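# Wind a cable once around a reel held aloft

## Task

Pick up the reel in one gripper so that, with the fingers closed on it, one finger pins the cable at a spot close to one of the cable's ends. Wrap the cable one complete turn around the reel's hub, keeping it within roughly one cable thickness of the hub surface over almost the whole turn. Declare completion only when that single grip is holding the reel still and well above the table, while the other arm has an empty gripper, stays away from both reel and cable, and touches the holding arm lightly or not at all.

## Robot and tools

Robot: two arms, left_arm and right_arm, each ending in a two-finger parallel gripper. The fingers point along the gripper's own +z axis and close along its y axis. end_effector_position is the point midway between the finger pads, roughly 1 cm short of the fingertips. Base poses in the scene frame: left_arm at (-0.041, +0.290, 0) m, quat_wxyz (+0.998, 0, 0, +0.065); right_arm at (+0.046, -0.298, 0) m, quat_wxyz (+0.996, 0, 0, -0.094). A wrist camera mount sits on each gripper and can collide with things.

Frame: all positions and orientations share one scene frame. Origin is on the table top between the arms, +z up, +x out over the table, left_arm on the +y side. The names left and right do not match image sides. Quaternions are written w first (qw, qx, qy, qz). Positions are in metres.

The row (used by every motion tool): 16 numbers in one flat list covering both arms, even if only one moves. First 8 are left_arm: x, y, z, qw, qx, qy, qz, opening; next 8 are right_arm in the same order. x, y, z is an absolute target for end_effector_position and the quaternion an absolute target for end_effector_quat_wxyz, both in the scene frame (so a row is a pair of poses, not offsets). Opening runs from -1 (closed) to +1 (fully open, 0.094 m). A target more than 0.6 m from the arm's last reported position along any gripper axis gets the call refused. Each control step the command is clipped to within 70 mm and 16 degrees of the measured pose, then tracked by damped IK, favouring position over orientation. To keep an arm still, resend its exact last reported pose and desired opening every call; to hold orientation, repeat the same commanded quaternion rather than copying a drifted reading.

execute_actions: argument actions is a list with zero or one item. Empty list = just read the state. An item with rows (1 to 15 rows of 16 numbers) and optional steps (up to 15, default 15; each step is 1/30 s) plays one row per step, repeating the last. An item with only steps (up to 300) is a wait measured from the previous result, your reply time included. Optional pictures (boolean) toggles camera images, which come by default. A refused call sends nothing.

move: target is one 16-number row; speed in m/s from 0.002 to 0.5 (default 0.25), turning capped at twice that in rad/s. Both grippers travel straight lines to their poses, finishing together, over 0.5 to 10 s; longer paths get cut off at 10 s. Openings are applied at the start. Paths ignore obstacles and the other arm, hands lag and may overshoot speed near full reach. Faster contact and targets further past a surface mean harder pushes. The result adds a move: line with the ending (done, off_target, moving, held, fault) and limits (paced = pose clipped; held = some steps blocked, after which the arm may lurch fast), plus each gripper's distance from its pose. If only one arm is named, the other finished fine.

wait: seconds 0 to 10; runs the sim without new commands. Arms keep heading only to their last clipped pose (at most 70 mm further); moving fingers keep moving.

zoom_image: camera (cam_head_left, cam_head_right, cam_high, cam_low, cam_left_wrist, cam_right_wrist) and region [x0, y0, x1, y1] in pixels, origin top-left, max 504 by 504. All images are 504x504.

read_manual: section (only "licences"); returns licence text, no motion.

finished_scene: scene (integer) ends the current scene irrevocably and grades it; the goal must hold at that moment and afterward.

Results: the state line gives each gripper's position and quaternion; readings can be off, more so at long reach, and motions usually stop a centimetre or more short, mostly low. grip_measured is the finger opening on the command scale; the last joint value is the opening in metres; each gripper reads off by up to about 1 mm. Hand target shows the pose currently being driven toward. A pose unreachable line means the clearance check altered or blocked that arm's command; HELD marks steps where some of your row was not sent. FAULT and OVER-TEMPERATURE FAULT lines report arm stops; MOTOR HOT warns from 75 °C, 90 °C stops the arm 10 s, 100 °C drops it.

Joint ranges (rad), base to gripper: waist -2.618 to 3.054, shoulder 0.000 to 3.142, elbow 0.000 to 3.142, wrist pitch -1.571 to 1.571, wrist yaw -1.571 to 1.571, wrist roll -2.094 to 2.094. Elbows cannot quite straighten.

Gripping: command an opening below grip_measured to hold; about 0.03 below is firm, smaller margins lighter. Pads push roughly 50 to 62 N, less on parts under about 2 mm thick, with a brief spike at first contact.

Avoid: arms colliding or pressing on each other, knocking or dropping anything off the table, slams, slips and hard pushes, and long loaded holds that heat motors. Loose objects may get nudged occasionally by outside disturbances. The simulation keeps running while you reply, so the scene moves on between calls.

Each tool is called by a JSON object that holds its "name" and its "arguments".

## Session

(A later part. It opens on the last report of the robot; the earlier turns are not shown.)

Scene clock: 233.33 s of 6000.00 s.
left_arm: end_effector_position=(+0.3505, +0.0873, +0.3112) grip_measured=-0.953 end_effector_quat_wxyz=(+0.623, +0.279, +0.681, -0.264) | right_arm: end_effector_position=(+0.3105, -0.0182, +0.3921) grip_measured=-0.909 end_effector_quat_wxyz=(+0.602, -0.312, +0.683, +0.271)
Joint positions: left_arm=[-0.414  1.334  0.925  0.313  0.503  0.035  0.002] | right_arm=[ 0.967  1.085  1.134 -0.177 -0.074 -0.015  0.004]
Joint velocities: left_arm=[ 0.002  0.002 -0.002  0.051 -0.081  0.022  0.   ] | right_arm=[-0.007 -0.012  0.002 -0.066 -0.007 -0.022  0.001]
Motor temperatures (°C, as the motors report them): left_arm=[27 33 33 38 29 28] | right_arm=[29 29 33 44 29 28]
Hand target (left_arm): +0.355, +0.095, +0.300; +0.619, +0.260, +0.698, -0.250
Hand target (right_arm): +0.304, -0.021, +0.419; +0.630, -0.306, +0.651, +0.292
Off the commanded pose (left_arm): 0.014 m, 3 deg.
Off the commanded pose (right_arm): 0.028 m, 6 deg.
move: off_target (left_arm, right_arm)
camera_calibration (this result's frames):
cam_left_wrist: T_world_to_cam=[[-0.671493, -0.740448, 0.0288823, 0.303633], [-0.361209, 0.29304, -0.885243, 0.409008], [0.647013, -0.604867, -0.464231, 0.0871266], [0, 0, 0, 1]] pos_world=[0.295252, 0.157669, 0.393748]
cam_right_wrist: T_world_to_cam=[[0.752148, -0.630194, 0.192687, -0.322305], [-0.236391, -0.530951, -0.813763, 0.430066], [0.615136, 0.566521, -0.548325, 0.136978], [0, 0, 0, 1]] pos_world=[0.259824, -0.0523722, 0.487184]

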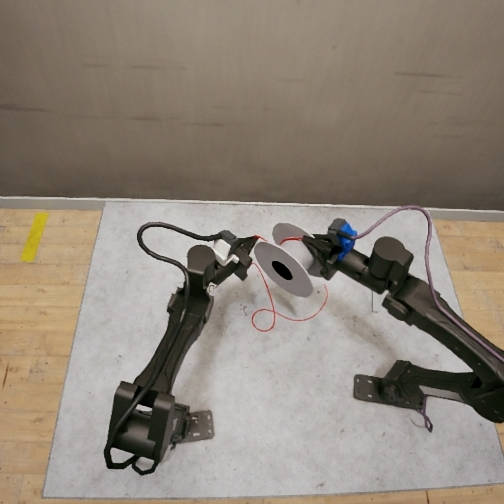

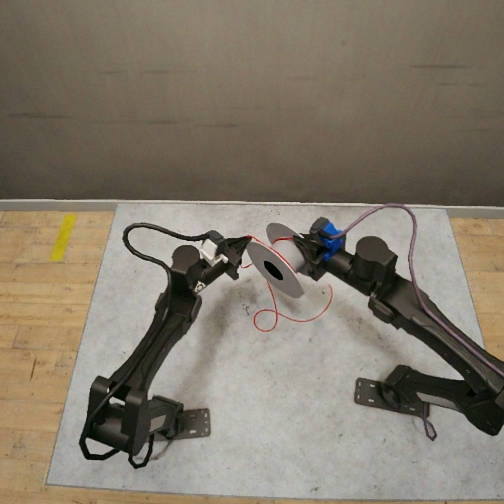

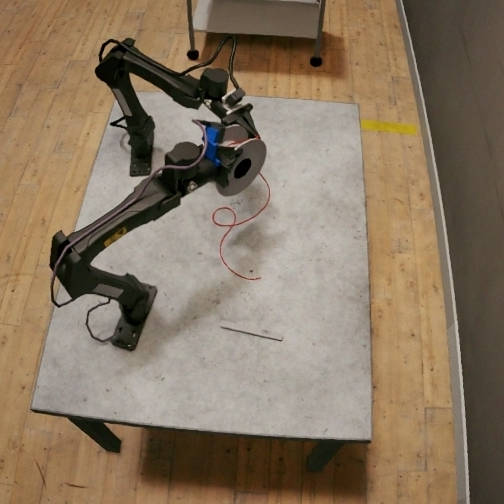

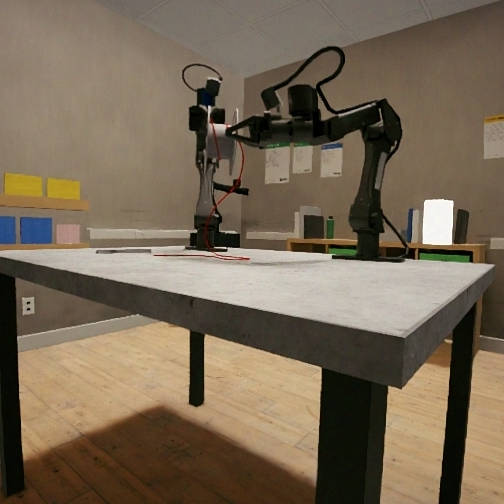

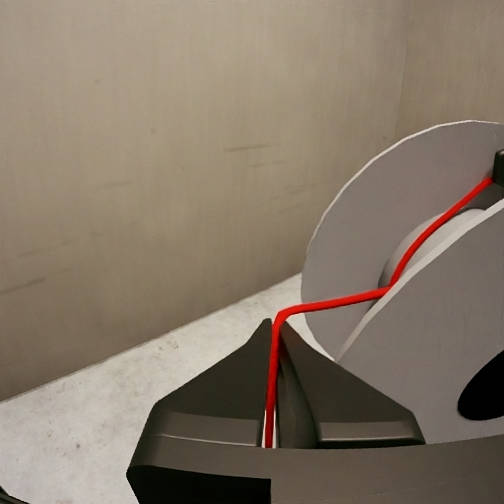

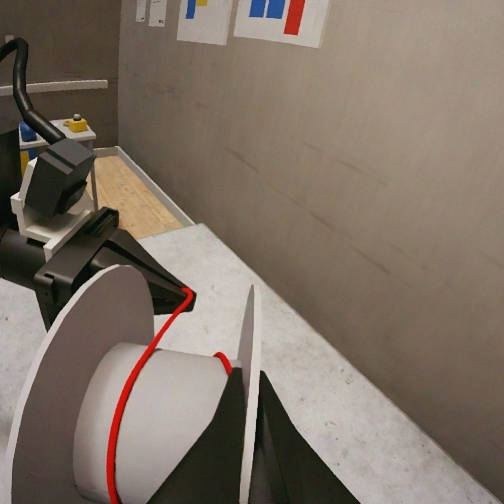

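{"name": "move", "arguments": {"target": [0.345,0.095,0.305,0.62,0.26,0.7,-0.25,-0.2,0.305,-0.02,0.42,0.63,-0.305,0.65,0.293,-1], "speed": 0.05}}

{"name": "move", "arguments": {"target": [0.29,0.15,0.27,0.58,0.28,0.73,-0.23,-0.2,0.305,-0.02,0.42,0.63,-0.305,0.65,0.293,-1], "speed": 0.07}}

{"name": "move", "arguments": {"target": [0.27,0.17,0.17,0.52,0.3,0.77,-0.2,0.4,0.305,-0.02,0.42,0.63,-0.305,0.65,0.293,-1], "speed": 0.1}}

Scene clock: 238.27 s of 6000.00 s.
left_arm: end_effector_position=(+0.3531, +0.0972, +0.3069) grip_measured=-0.203 end_effector_quat_wxyz=(+0.624, +0.260, +0.695, -0.246) | right_arm: end_effector_position=(+0.3089, -0.0170, +0.3894) grip_measured=-0.909 end_effector_quat_wxyz=(+0.597, -0.318, +0.684, +0.273)
Joint positions: left_arm=[-0.409  1.316  0.911  0.294  0.453  0.03   0.037] | right_arm=[ 0.967  1.086  1.134 -0.187 -0.085 -0.018  0.004]
Joint velocities: left_arm=[ 0.002 -0.002 -0.022 -0.007 -0.051 -0.037  0.   ] | right_arm=[-0.007 -0.007 -0.002  0.037  0.051  0.007  0.   ]
Motor temperatures (°C, as the motors report them): left_arm=[27 33 33 38 29 28] | right_arm=[29 29 33 45 29 28]
Hand target (left_arm): +0.345, +0.095, +0.305; +0.619, +0.259, +0.698, -0.250
Hand target (right_arm): +0.303, -0.022, +0.419; +0.630, -0.306, +0.651, +0.292
Off the commanded pose (left_arm): 0.009 m, 1 deg.
Off the commanded pose (right_arm): 0.031 m, 6 deg.
move: off_target (right_arm)
camera_calibration (this result's frames):
cam_left_wrist: T_world_to_cam=[[-0.628561, -0.776958, 0.0353175, 0.299277], [-0.392203, 0.277426, -0.877047, 0.413191], [0.671631, -0.56513, -0.479104, 0.0814947], [0, 0, 0, 1]] pos_world=[0.295434, 0.163951, 0.390862]
cam_right_wrist: T_world_to_cam=[[0.760724, -0.619691, 0.193088, -0.3224], [-0.235282, -0.540518, -0.807764, 0.425311], [0.604931, 0.569055, -0.556987, 0.142363], [0, 0, 0, 1]] pos_world=[0.259205, -0.0509126, 0.485097]

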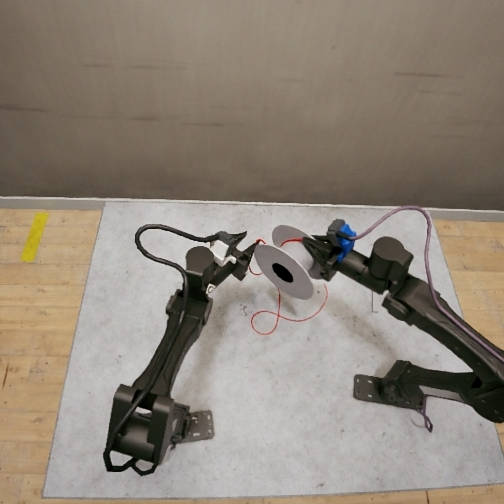

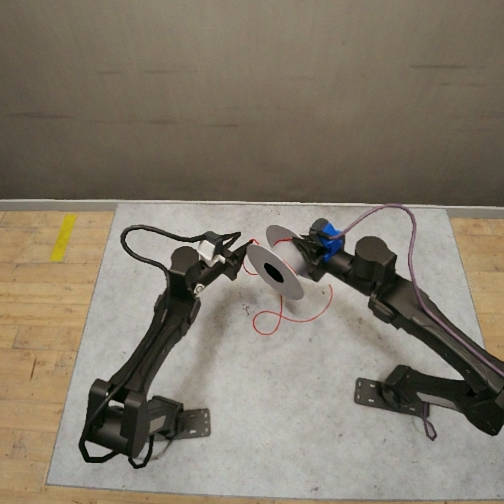

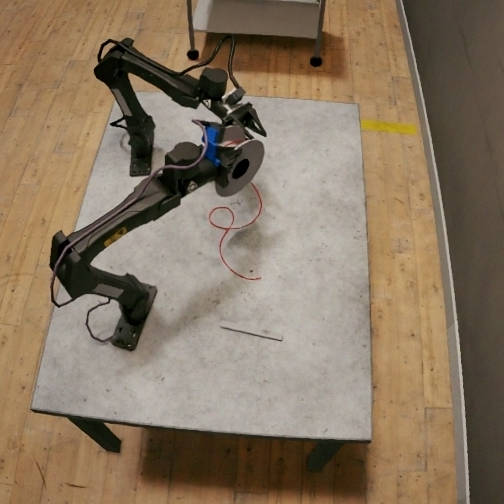

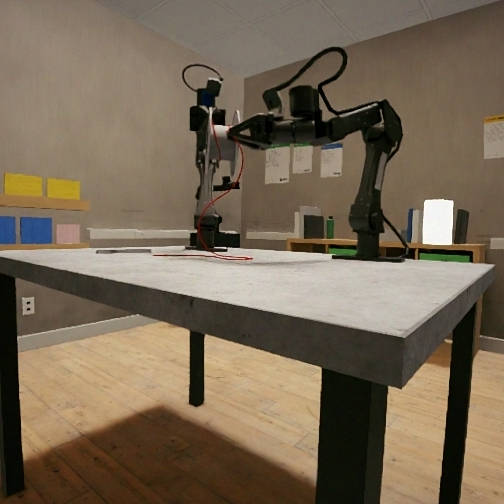

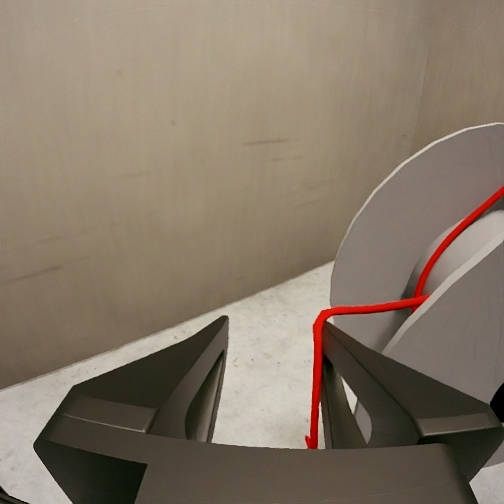

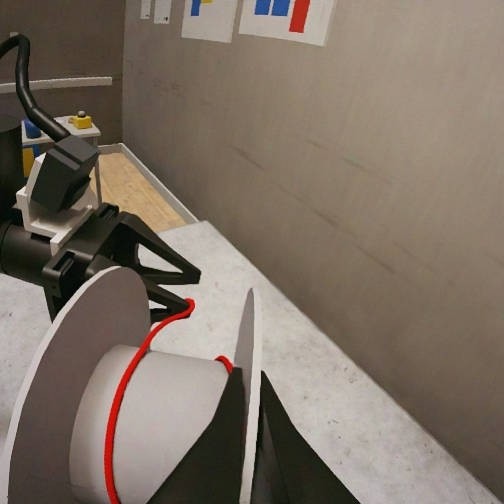

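Scene clock: 240.07 s of 6000.00 s.
left_arm: end_effector_position=(+0.2965, +0.1482, +0.2735) grip_measured=-0.203 end_effector_quat_wxyz=(+0.583, +0.279, +0.728, -0.231) | right_arm: end_effector_position=(+0.3079, -0.0160, +0.3898) grip_measured=-0.909 end_effector_quat_wxyz=(+0.597, -0.321, +0.682, +0.275)
Joint positions: left_arm=[-0.248  1.06   0.745  0.051  0.608  0.141  0.037] | right_arm=[ 0.967  1.086  1.134 -0.186 -0.093 -0.02   0.004]
Joint velocities: left_arm=[-0.007 -0.012 -0.012 -0.007 -0.037 -0.007 -0.001] | right_arm=[-0.017  0.017 -0.007  0.037  0.007  0.007  0.   ]
Motor temperatures (°C, as the motors report them): left_arm=[27 33 33 38 29 28] | right_arm=[29 29 33 45 29 28]
Hand target (left_arm): +0.291, +0.151, +0.271; +0.580, +0.279, +0.730, -0.231
Hand target (right_arm): +0.303, -0.022, +0.420; +0.630, -0.305, +0.651, +0.292
Off the commanded pose (left_arm): 0.008 m, 0 deg.
Off the commanded pose (right_arm): 0.031 m, 6 deg.
move: off_target (right_arm)
camera_calibration (this result's frames):
cam_left_wrist: T_world_to_cam=[[-0.634494, -0.772606, 0.0223, 0.309192], [-0.457296, 0.351977, -0.816696, 0.339334], [0.623135, -0.528386, -0.576637, 0.167922], [0, 0, 0, 1]] pos_world=[0.246719, 0.208173, 0.367067]
cam_right_wrist: T_world_to_cam=[[0.7652, -0.613841, 0.194083, -0.32282], [-0.229605, -0.541851, -0.808504, 0.424407], [0.601457, 0.574105, -0.555565, 0.143259], [0, 0, 0, 1]] pos_world=[0.258304, -0.0504401, 0.485378]

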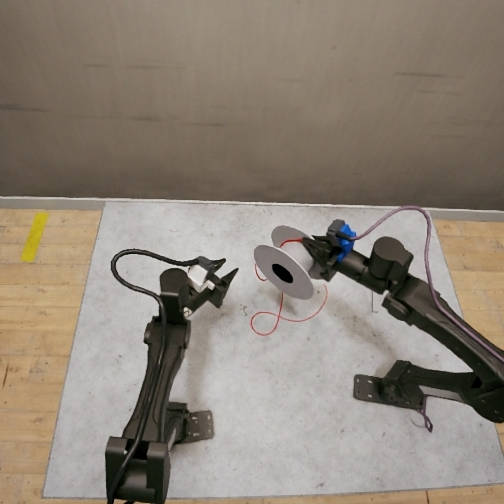

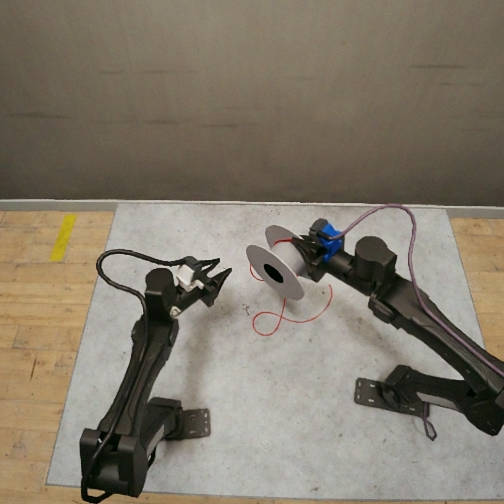

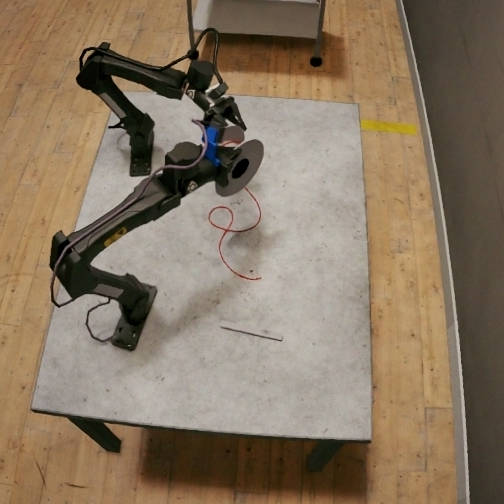

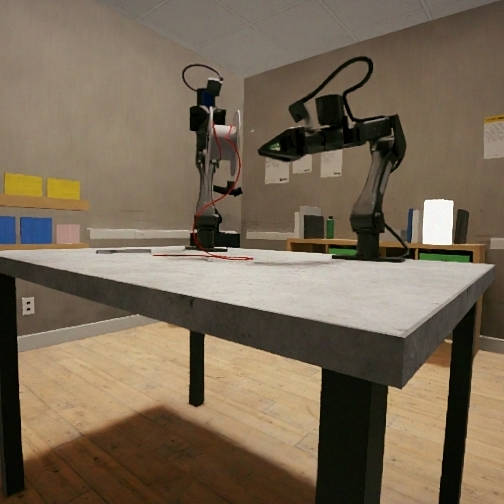

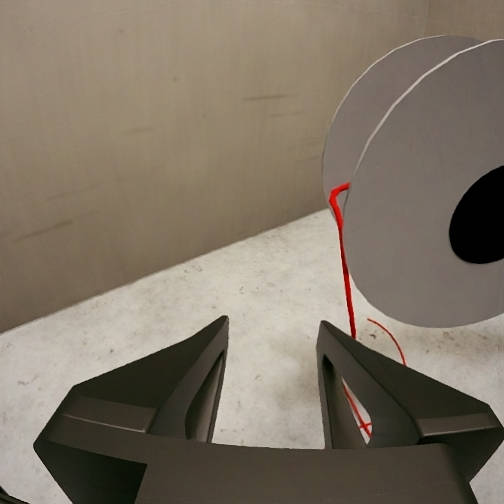

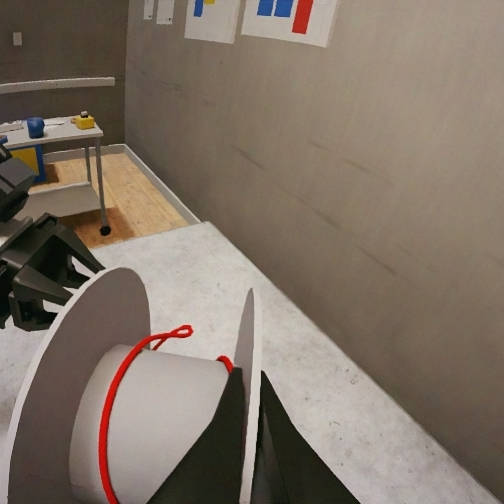

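Scene clock: 241.53 s of 6000.00 s.
left_arm: end_effector_position=(+0.2727, +0.1684, +0.1679) grip_measured=+0.397 end_effector_quat_wxyz=(+0.515, +0.297, +0.778, -0.203) | right_arm: end_effector_position=(+0.3079, -0.0161, +0.3896) grip_measured=-0.909 end_effector_quat_wxyz=(+0.596, -0.321, +0.683, +0.275)
Joint positions: left_arm=[-0.19   1.06   0.503  0.06   0.619  0.293  0.066] | right_arm=[ 0.967  1.086  1.134 -0.187 -0.093 -0.021  0.004]
Joint velocities: left_arm=[-0.007 -0.012 -0.002  0.007 -0.051 -0.037 -0.001] | right_arm=[-0.012 -0.012  0.002  0.007  0.007 -0.051  0.   ]
Motor temperatures (°C, as the motors report them): left_arm=[27 33 33 38 29 28] | right_arm=[29 29 33 45 29 28]
Hand target (left_arm): +0.271, +0.170, +0.170; +0.522, +0.300, +0.773, -0.201
Hand target (right_arm): +0.303, -0.022, +0.419; +0.630, -0.305, +0.651, +0.292
Off the commanded pose (left_arm): 0.004 m, 1 deg.
Off the commanded pose (right_arm): 0.031 m, 6 deg.
move: off_target (right_arm)
camera_calibration (this result's frames):
cam_left_wrist: T_world_to_cam=[[-0.630787, -0.775876, 0.0111368, 0.313462], [-0.559643, 0.444954, -0.699154, 0.22762], [0.537501, -0.447249, -0.714885, 0.165415], [0, 0, 0, 1]] pos_world=[0.236203, 0.215909, 0.273903]
cam_right_wrist: T_world_to_cam=[[0.765286, -0.613423, 0.195064, -0.323163], [-0.229478, -0.543126, -0.807684, 0.42378], [0.601396, 0.573347, -0.556414, 0.143473], [0, 0, 0, 1]] pos_world=[0.258276, -0.050329, 0.485148]

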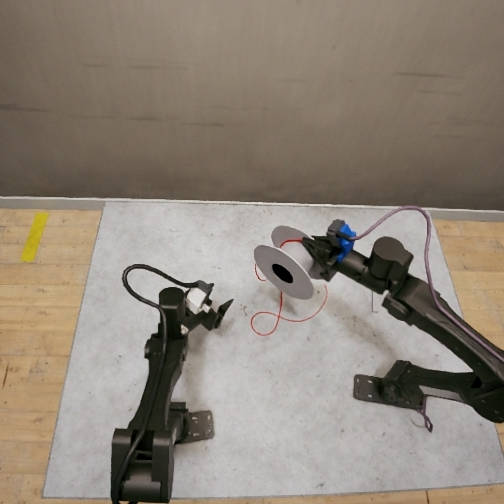

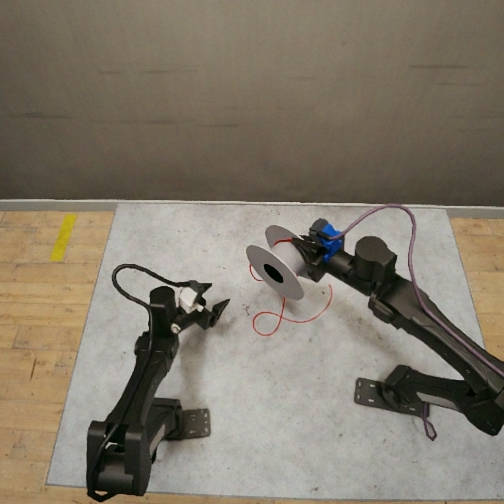

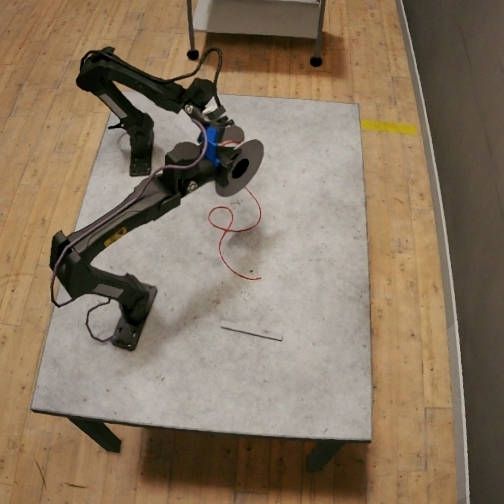

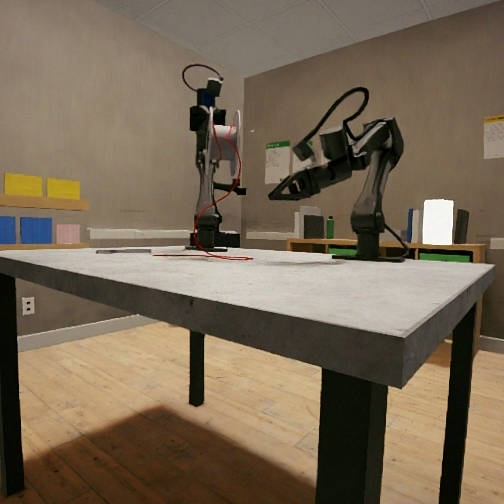

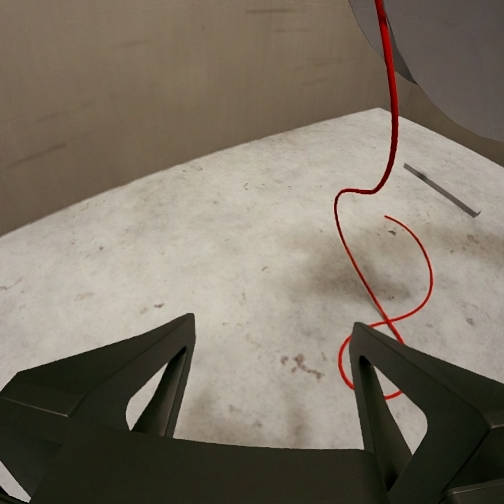

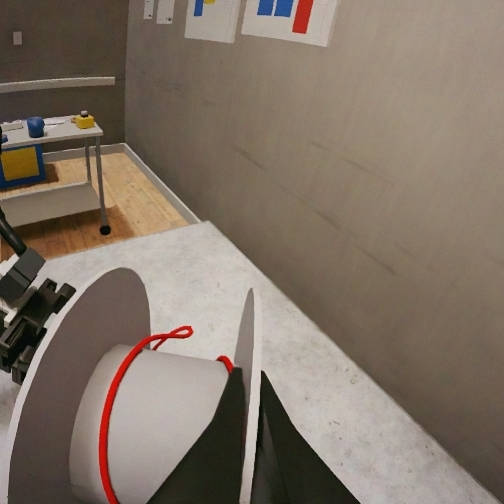

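{"name": "move", "arguments": {"target": [0.2,0.22,0.2,0.52,0.3,0.77,-0.2,0.4,0.305,-0.02,0.42,0.63,-0.305,0.65,0.293,-1], "speed": 0.1}}

{"name": "zoom_image", "arguments": {"camera": "cam_low", "region": [150,40,350,240]}}

Scene clock: 251.23 s of 6000.00 s.
left_arm: end_effector_position=(+0.2012, +0.2211, +0.1875) grip_measured=+0.397 end_effector_quat_wxyz=(+0.513, +0.294, +0.780, -0.206) | right_arm: end_effector_position=(+0.3079, -0.0160, +0.3897) grip_measured=-0.909 end_effector_quat_wxyz=(+0.597, -0.321, +0.682, +0.274)
Joint positions: left_arm=[ 0.197  0.729  0.524 -0.517  0.94   0.598  0.066] | right_arm=[ 0.967  1.086  1.134 -0.186 -0.093 -0.022  0.004]
Joint velocities: left_arm=[ 0.002  0.007 -0.017  0.007 -0.066 -0.066  0.   ] | right_arm=[-0.027  0.032 -0.002  0.066 -0.095 -0.007  0.   ]
Motor temperatures (°C, as the motors report them): left_arm=[27 33 33 37 29 28] | right_arm=[29 29 33 46 29 28]
Hand target (left_arm): +0.201, +0.221, +0.201; +0.524, +0.300, +0.772, -0.201
Hand target (right_arm): +0.303, -0.022, +0.420; +0.630, -0.305, +0.651, +0.292
Off the commanded pose (left_arm): 0.013 m, 2 deg.
Off the commanded pose (right_arm): 0.031 m, 6 deg.
After step 180, 2.00 s passed at rest.
move: off_target (left_arm, right_arm)
camera_calibration (this result's frames):
cam_left_wrist: T_world_to_cam=[[-0.628505, -0.777564, 0.0193899, 0.307346], [-0.566126, 0.44022, -0.696928, 0.179797], [0.53337, -0.449, -0.716879, 0.242975], [0, 0, 0, 1]] pos_world=[0.16536, 0.268926, 0.293529]
cam_right_wrist: T_world_to_cam=[[0.765107, -0.613264, 0.196263, -0.323612], [-0.228252, -0.543319, -0.807902, 0.42365], [0.60209, 0.573333, -0.555676, 0.143054], [0, 0, 0, 1]] pos_world=[0.258165, -0.0502998, 0.485271]

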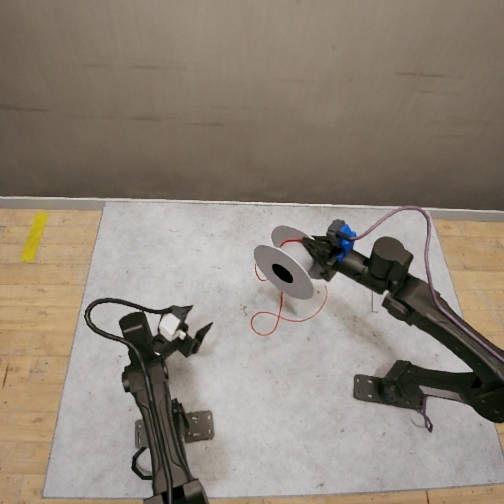

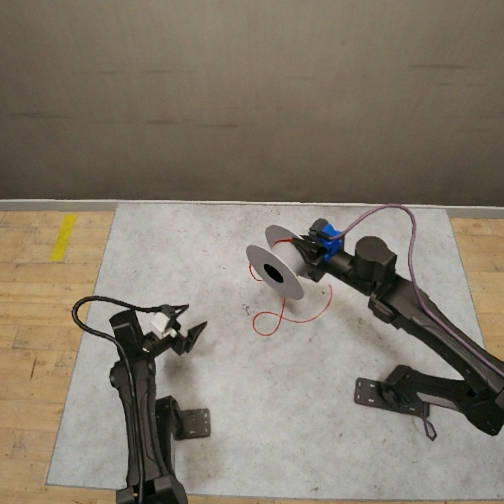

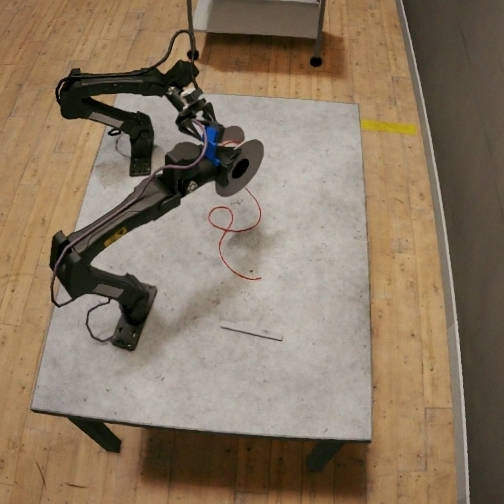

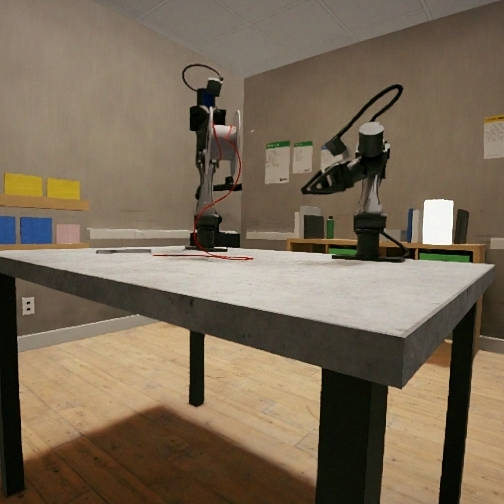

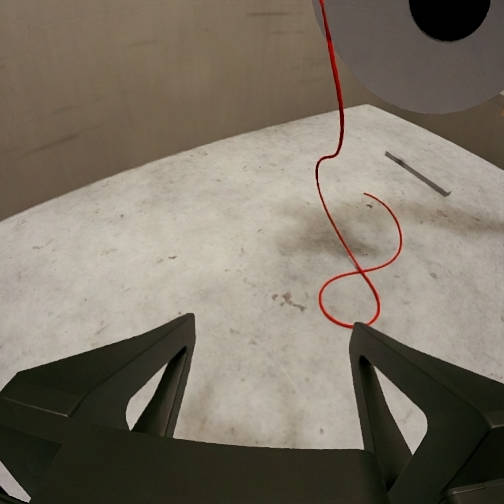

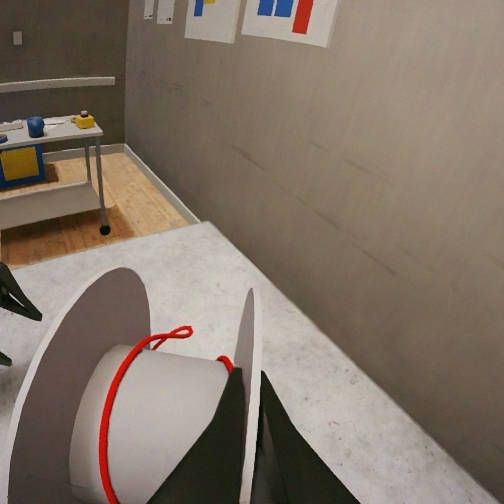

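Region (150, 40, 350, 240) of cam_low's 504x504 image, scaled by 2.520, with more detail than that image has.

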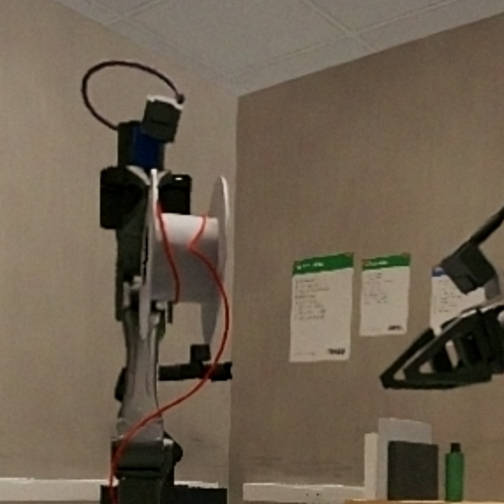

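{"name": "move", "arguments": {"target": [0.278,0.11,0.23,0.52,0.3,0.77,-0.2,0.6,0.305,-0.02,0.42,0.63,-0.305,0.65,0.293,-1], "speed": 0.1}}

Scene clock: 257.30 s of 6000.00 s.
left_arm: end_effector_position=(+0.2706, +0.1126, +0.2155) grip_measured=+0.597 end_effector_quat_wxyz=(+0.508, +0.302, +0.782, -0.199) | right_arm: end_effector_position=(+0.3079, -0.0161, +0.3896) grip_measured=-0.909 end_effector_quat_wxyz=(+0.597, -0.322, +0.682, +0.274)
Joint positions: left_arm=[-0.473  1.05   0.692 -0.09   0.362  0.165  0.075] | right_arm=[ 0.967  1.086  1.134 -0.187 -0.093 -0.024  0.004]
Joint velocities: left_arm=[-0.027 -0.002  0.002  0.022  0.095 -0.022 -0.   ] | right_arm=[-0.012 -0.017  0.022  0.007 -0.022 -0.081  0.001]
Motor temperatures (°C, as the motors report them): left_arm=[27 32 33 37 29 28] | right_arm=[29 30 33 47 29 28]
Hand target (left_arm): +0.276, +0.108, +0.228; +0.519, +0.302, +0.774, -0.200
Hand target (right_arm): +0.303, -0.022, +0.419; +0.630, -0.306, +0.651, +0.292
Off the commanded pose (left_arm): 0.017 m, 2 deg.
Off the commanded pose (right_arm): 0.031 m, 6 deg.
move: off_target (left_arm, right_arm)
camera_calibration (this result's frames):
cam_left_wrist: T_world_to_cam=[[-0.632847, -0.77427, 0.00322251, 0.270408], [-0.564788, 0.458772, -0.685961, 0.281494], [0.529641, -0.435929, -0.727631, 0.179191], [0, 0, 0, 1]] pos_world=[0.235205, 0.158342, 0.322608]
cam_right_wrist: T_world_to_cam=[[0.765061, -0.61286, 0.1977, -0.324131], [-0.227424, -0.544369, -0.807428, 0.42311], [0.602462, 0.57277, -0.555854, 0.142958], [0, 0, 0, 1]] pos_world=[0.258079, -0.0502009, 0.485176]

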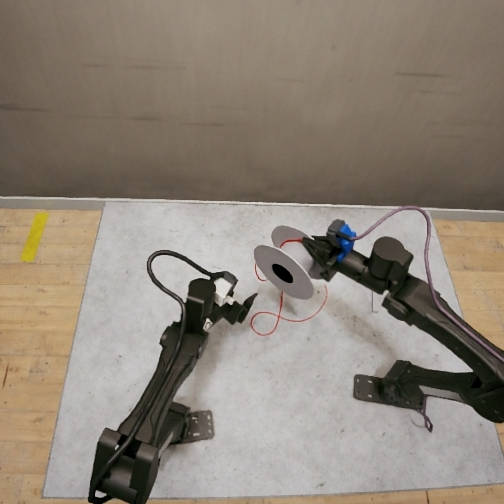

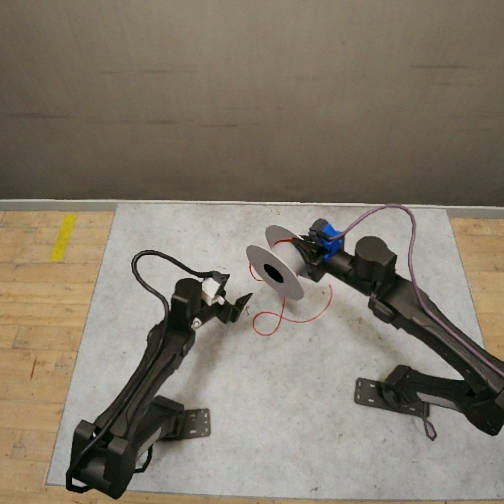

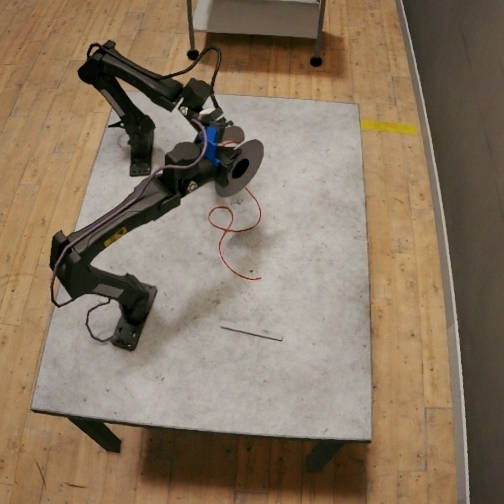

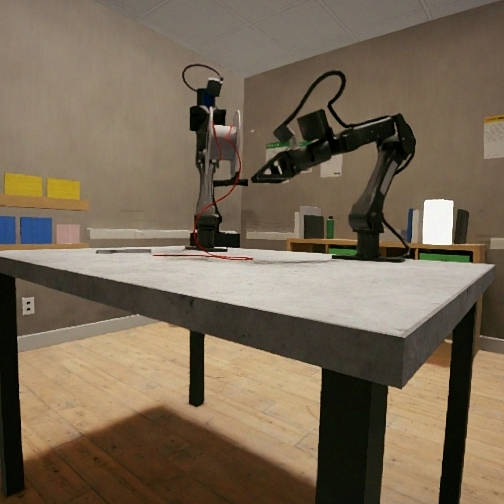

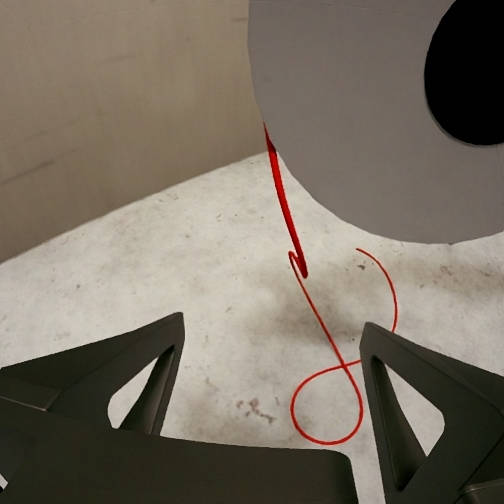

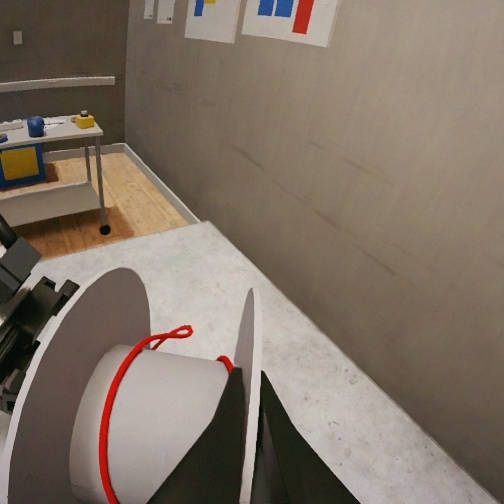

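{"name": "move", "arguments": {"target": [0.318,0.065,0.2,0.52,0.3,0.77,-0.2,0.6,0.305,-0.02,0.42,0.63,-0.305,0.65,0.293,-1], "speed": 0.06}}

Scene clock: 266.33 s of 6000.00 s.
left_arm: end_effector_position=(+0.3111, +0.0707, +0.1861) grip_measured=+0.597 end_effector_quat_wxyz=(+0.509, +0.302, +0.782, -0.197) | right_arm: end_effector_position=(+0.3079, -0.0161, +0.3896) grip_measured=-0.909 end_effector_quat_wxyz=(+0.597, -0.322, +0.682, +0.274)
Joint positions: left_arm=[-0.576  1.323  0.73   0.16   0.266  0.119  0.075] | right_arm=[ 0.967  1.086  1.134 -0.187 -0.093 -0.025  0.004]
Joint velocities: left_arm=[-0.002 -0.007 -0.017  0.066 -0.081 -0.051 -0.001] | right_arm=[-0.002  0.007 -0.012 -0.037 -0.007 -0.007 -0.   ]
Motor temperatures (°C, as the motors report them): left_arm=[27 32 34 37 28 28] | right_arm=[29 30 33 47 29 28]
Hand target (left_arm): +0.317, +0.064, +0.199; +0.522, +0.301, +0.773, -0.201
Hand target (right_arm): +0.303, -0.022, +0.419; +0.630, -0.306, +0.651, +0.292
Off the commanded pose (left_arm): 0.017 m, 2 deg.
Off the commanded pose (right_arm): 0.031 m, 6 deg.
After step 180, 1.40 s passed at rest.
move: off_target (left_arm, right_arm)
camera_calibration (this result's frames):
cam_left_wrist: T_world_to_cam=[[-0.631292, -0.775545, 0.00117035, 0.263623], [-0.564261, 0.458271, -0.68673, 0.303513], [0.532053, -0.434187, -0.726912, 0.11708], [0, 0, 0, 1]] pos_world=[0.275391, 0.116195, 0.29323]
cam_right_wrist: T_world_to_cam=[[0.764985, -0.612594, 0.198811, -0.324537], [-0.226638, -0.544994, -0.807228, 0.42278], [0.602854, 0.572459, -0.55575, 0.142792], [0, 0, 0, 1]] pos_world=[0.258001, -0.050139, 0.485158]

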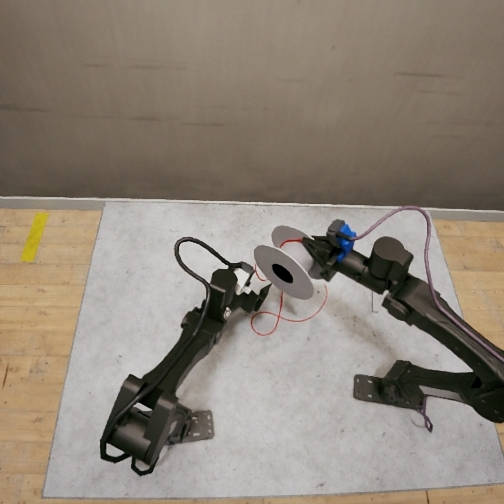

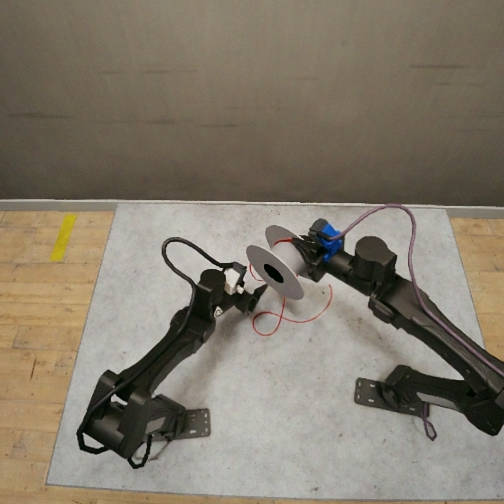

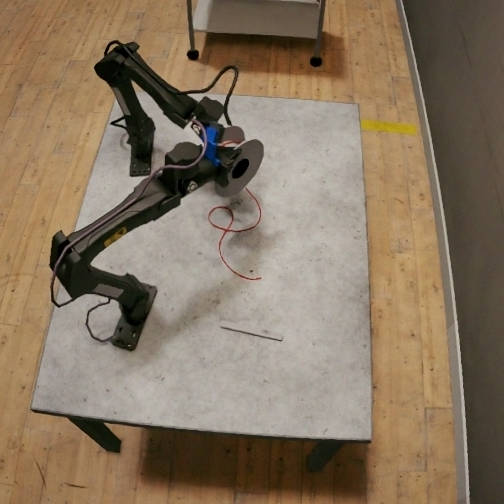

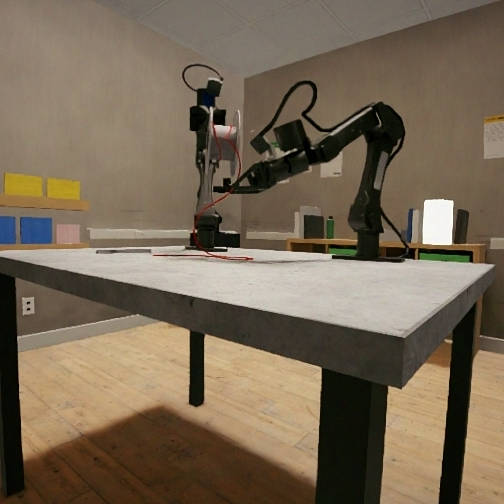

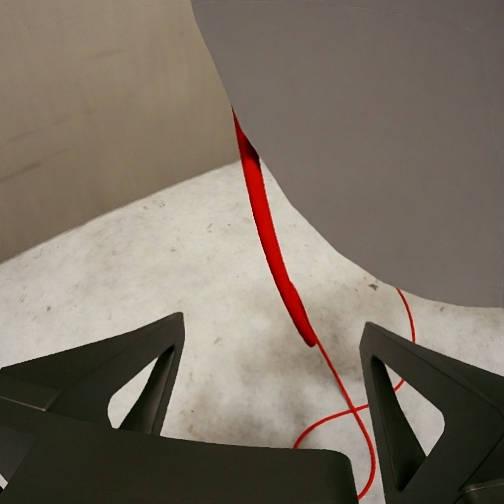

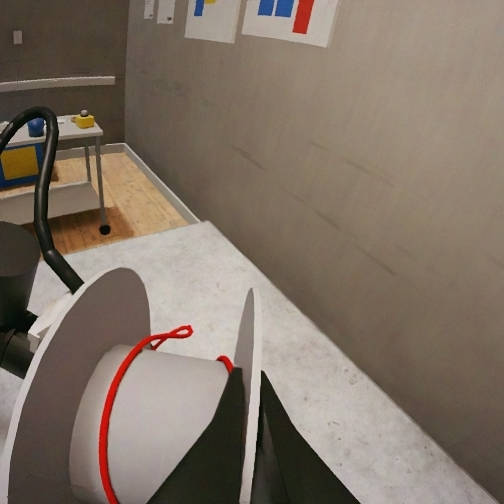

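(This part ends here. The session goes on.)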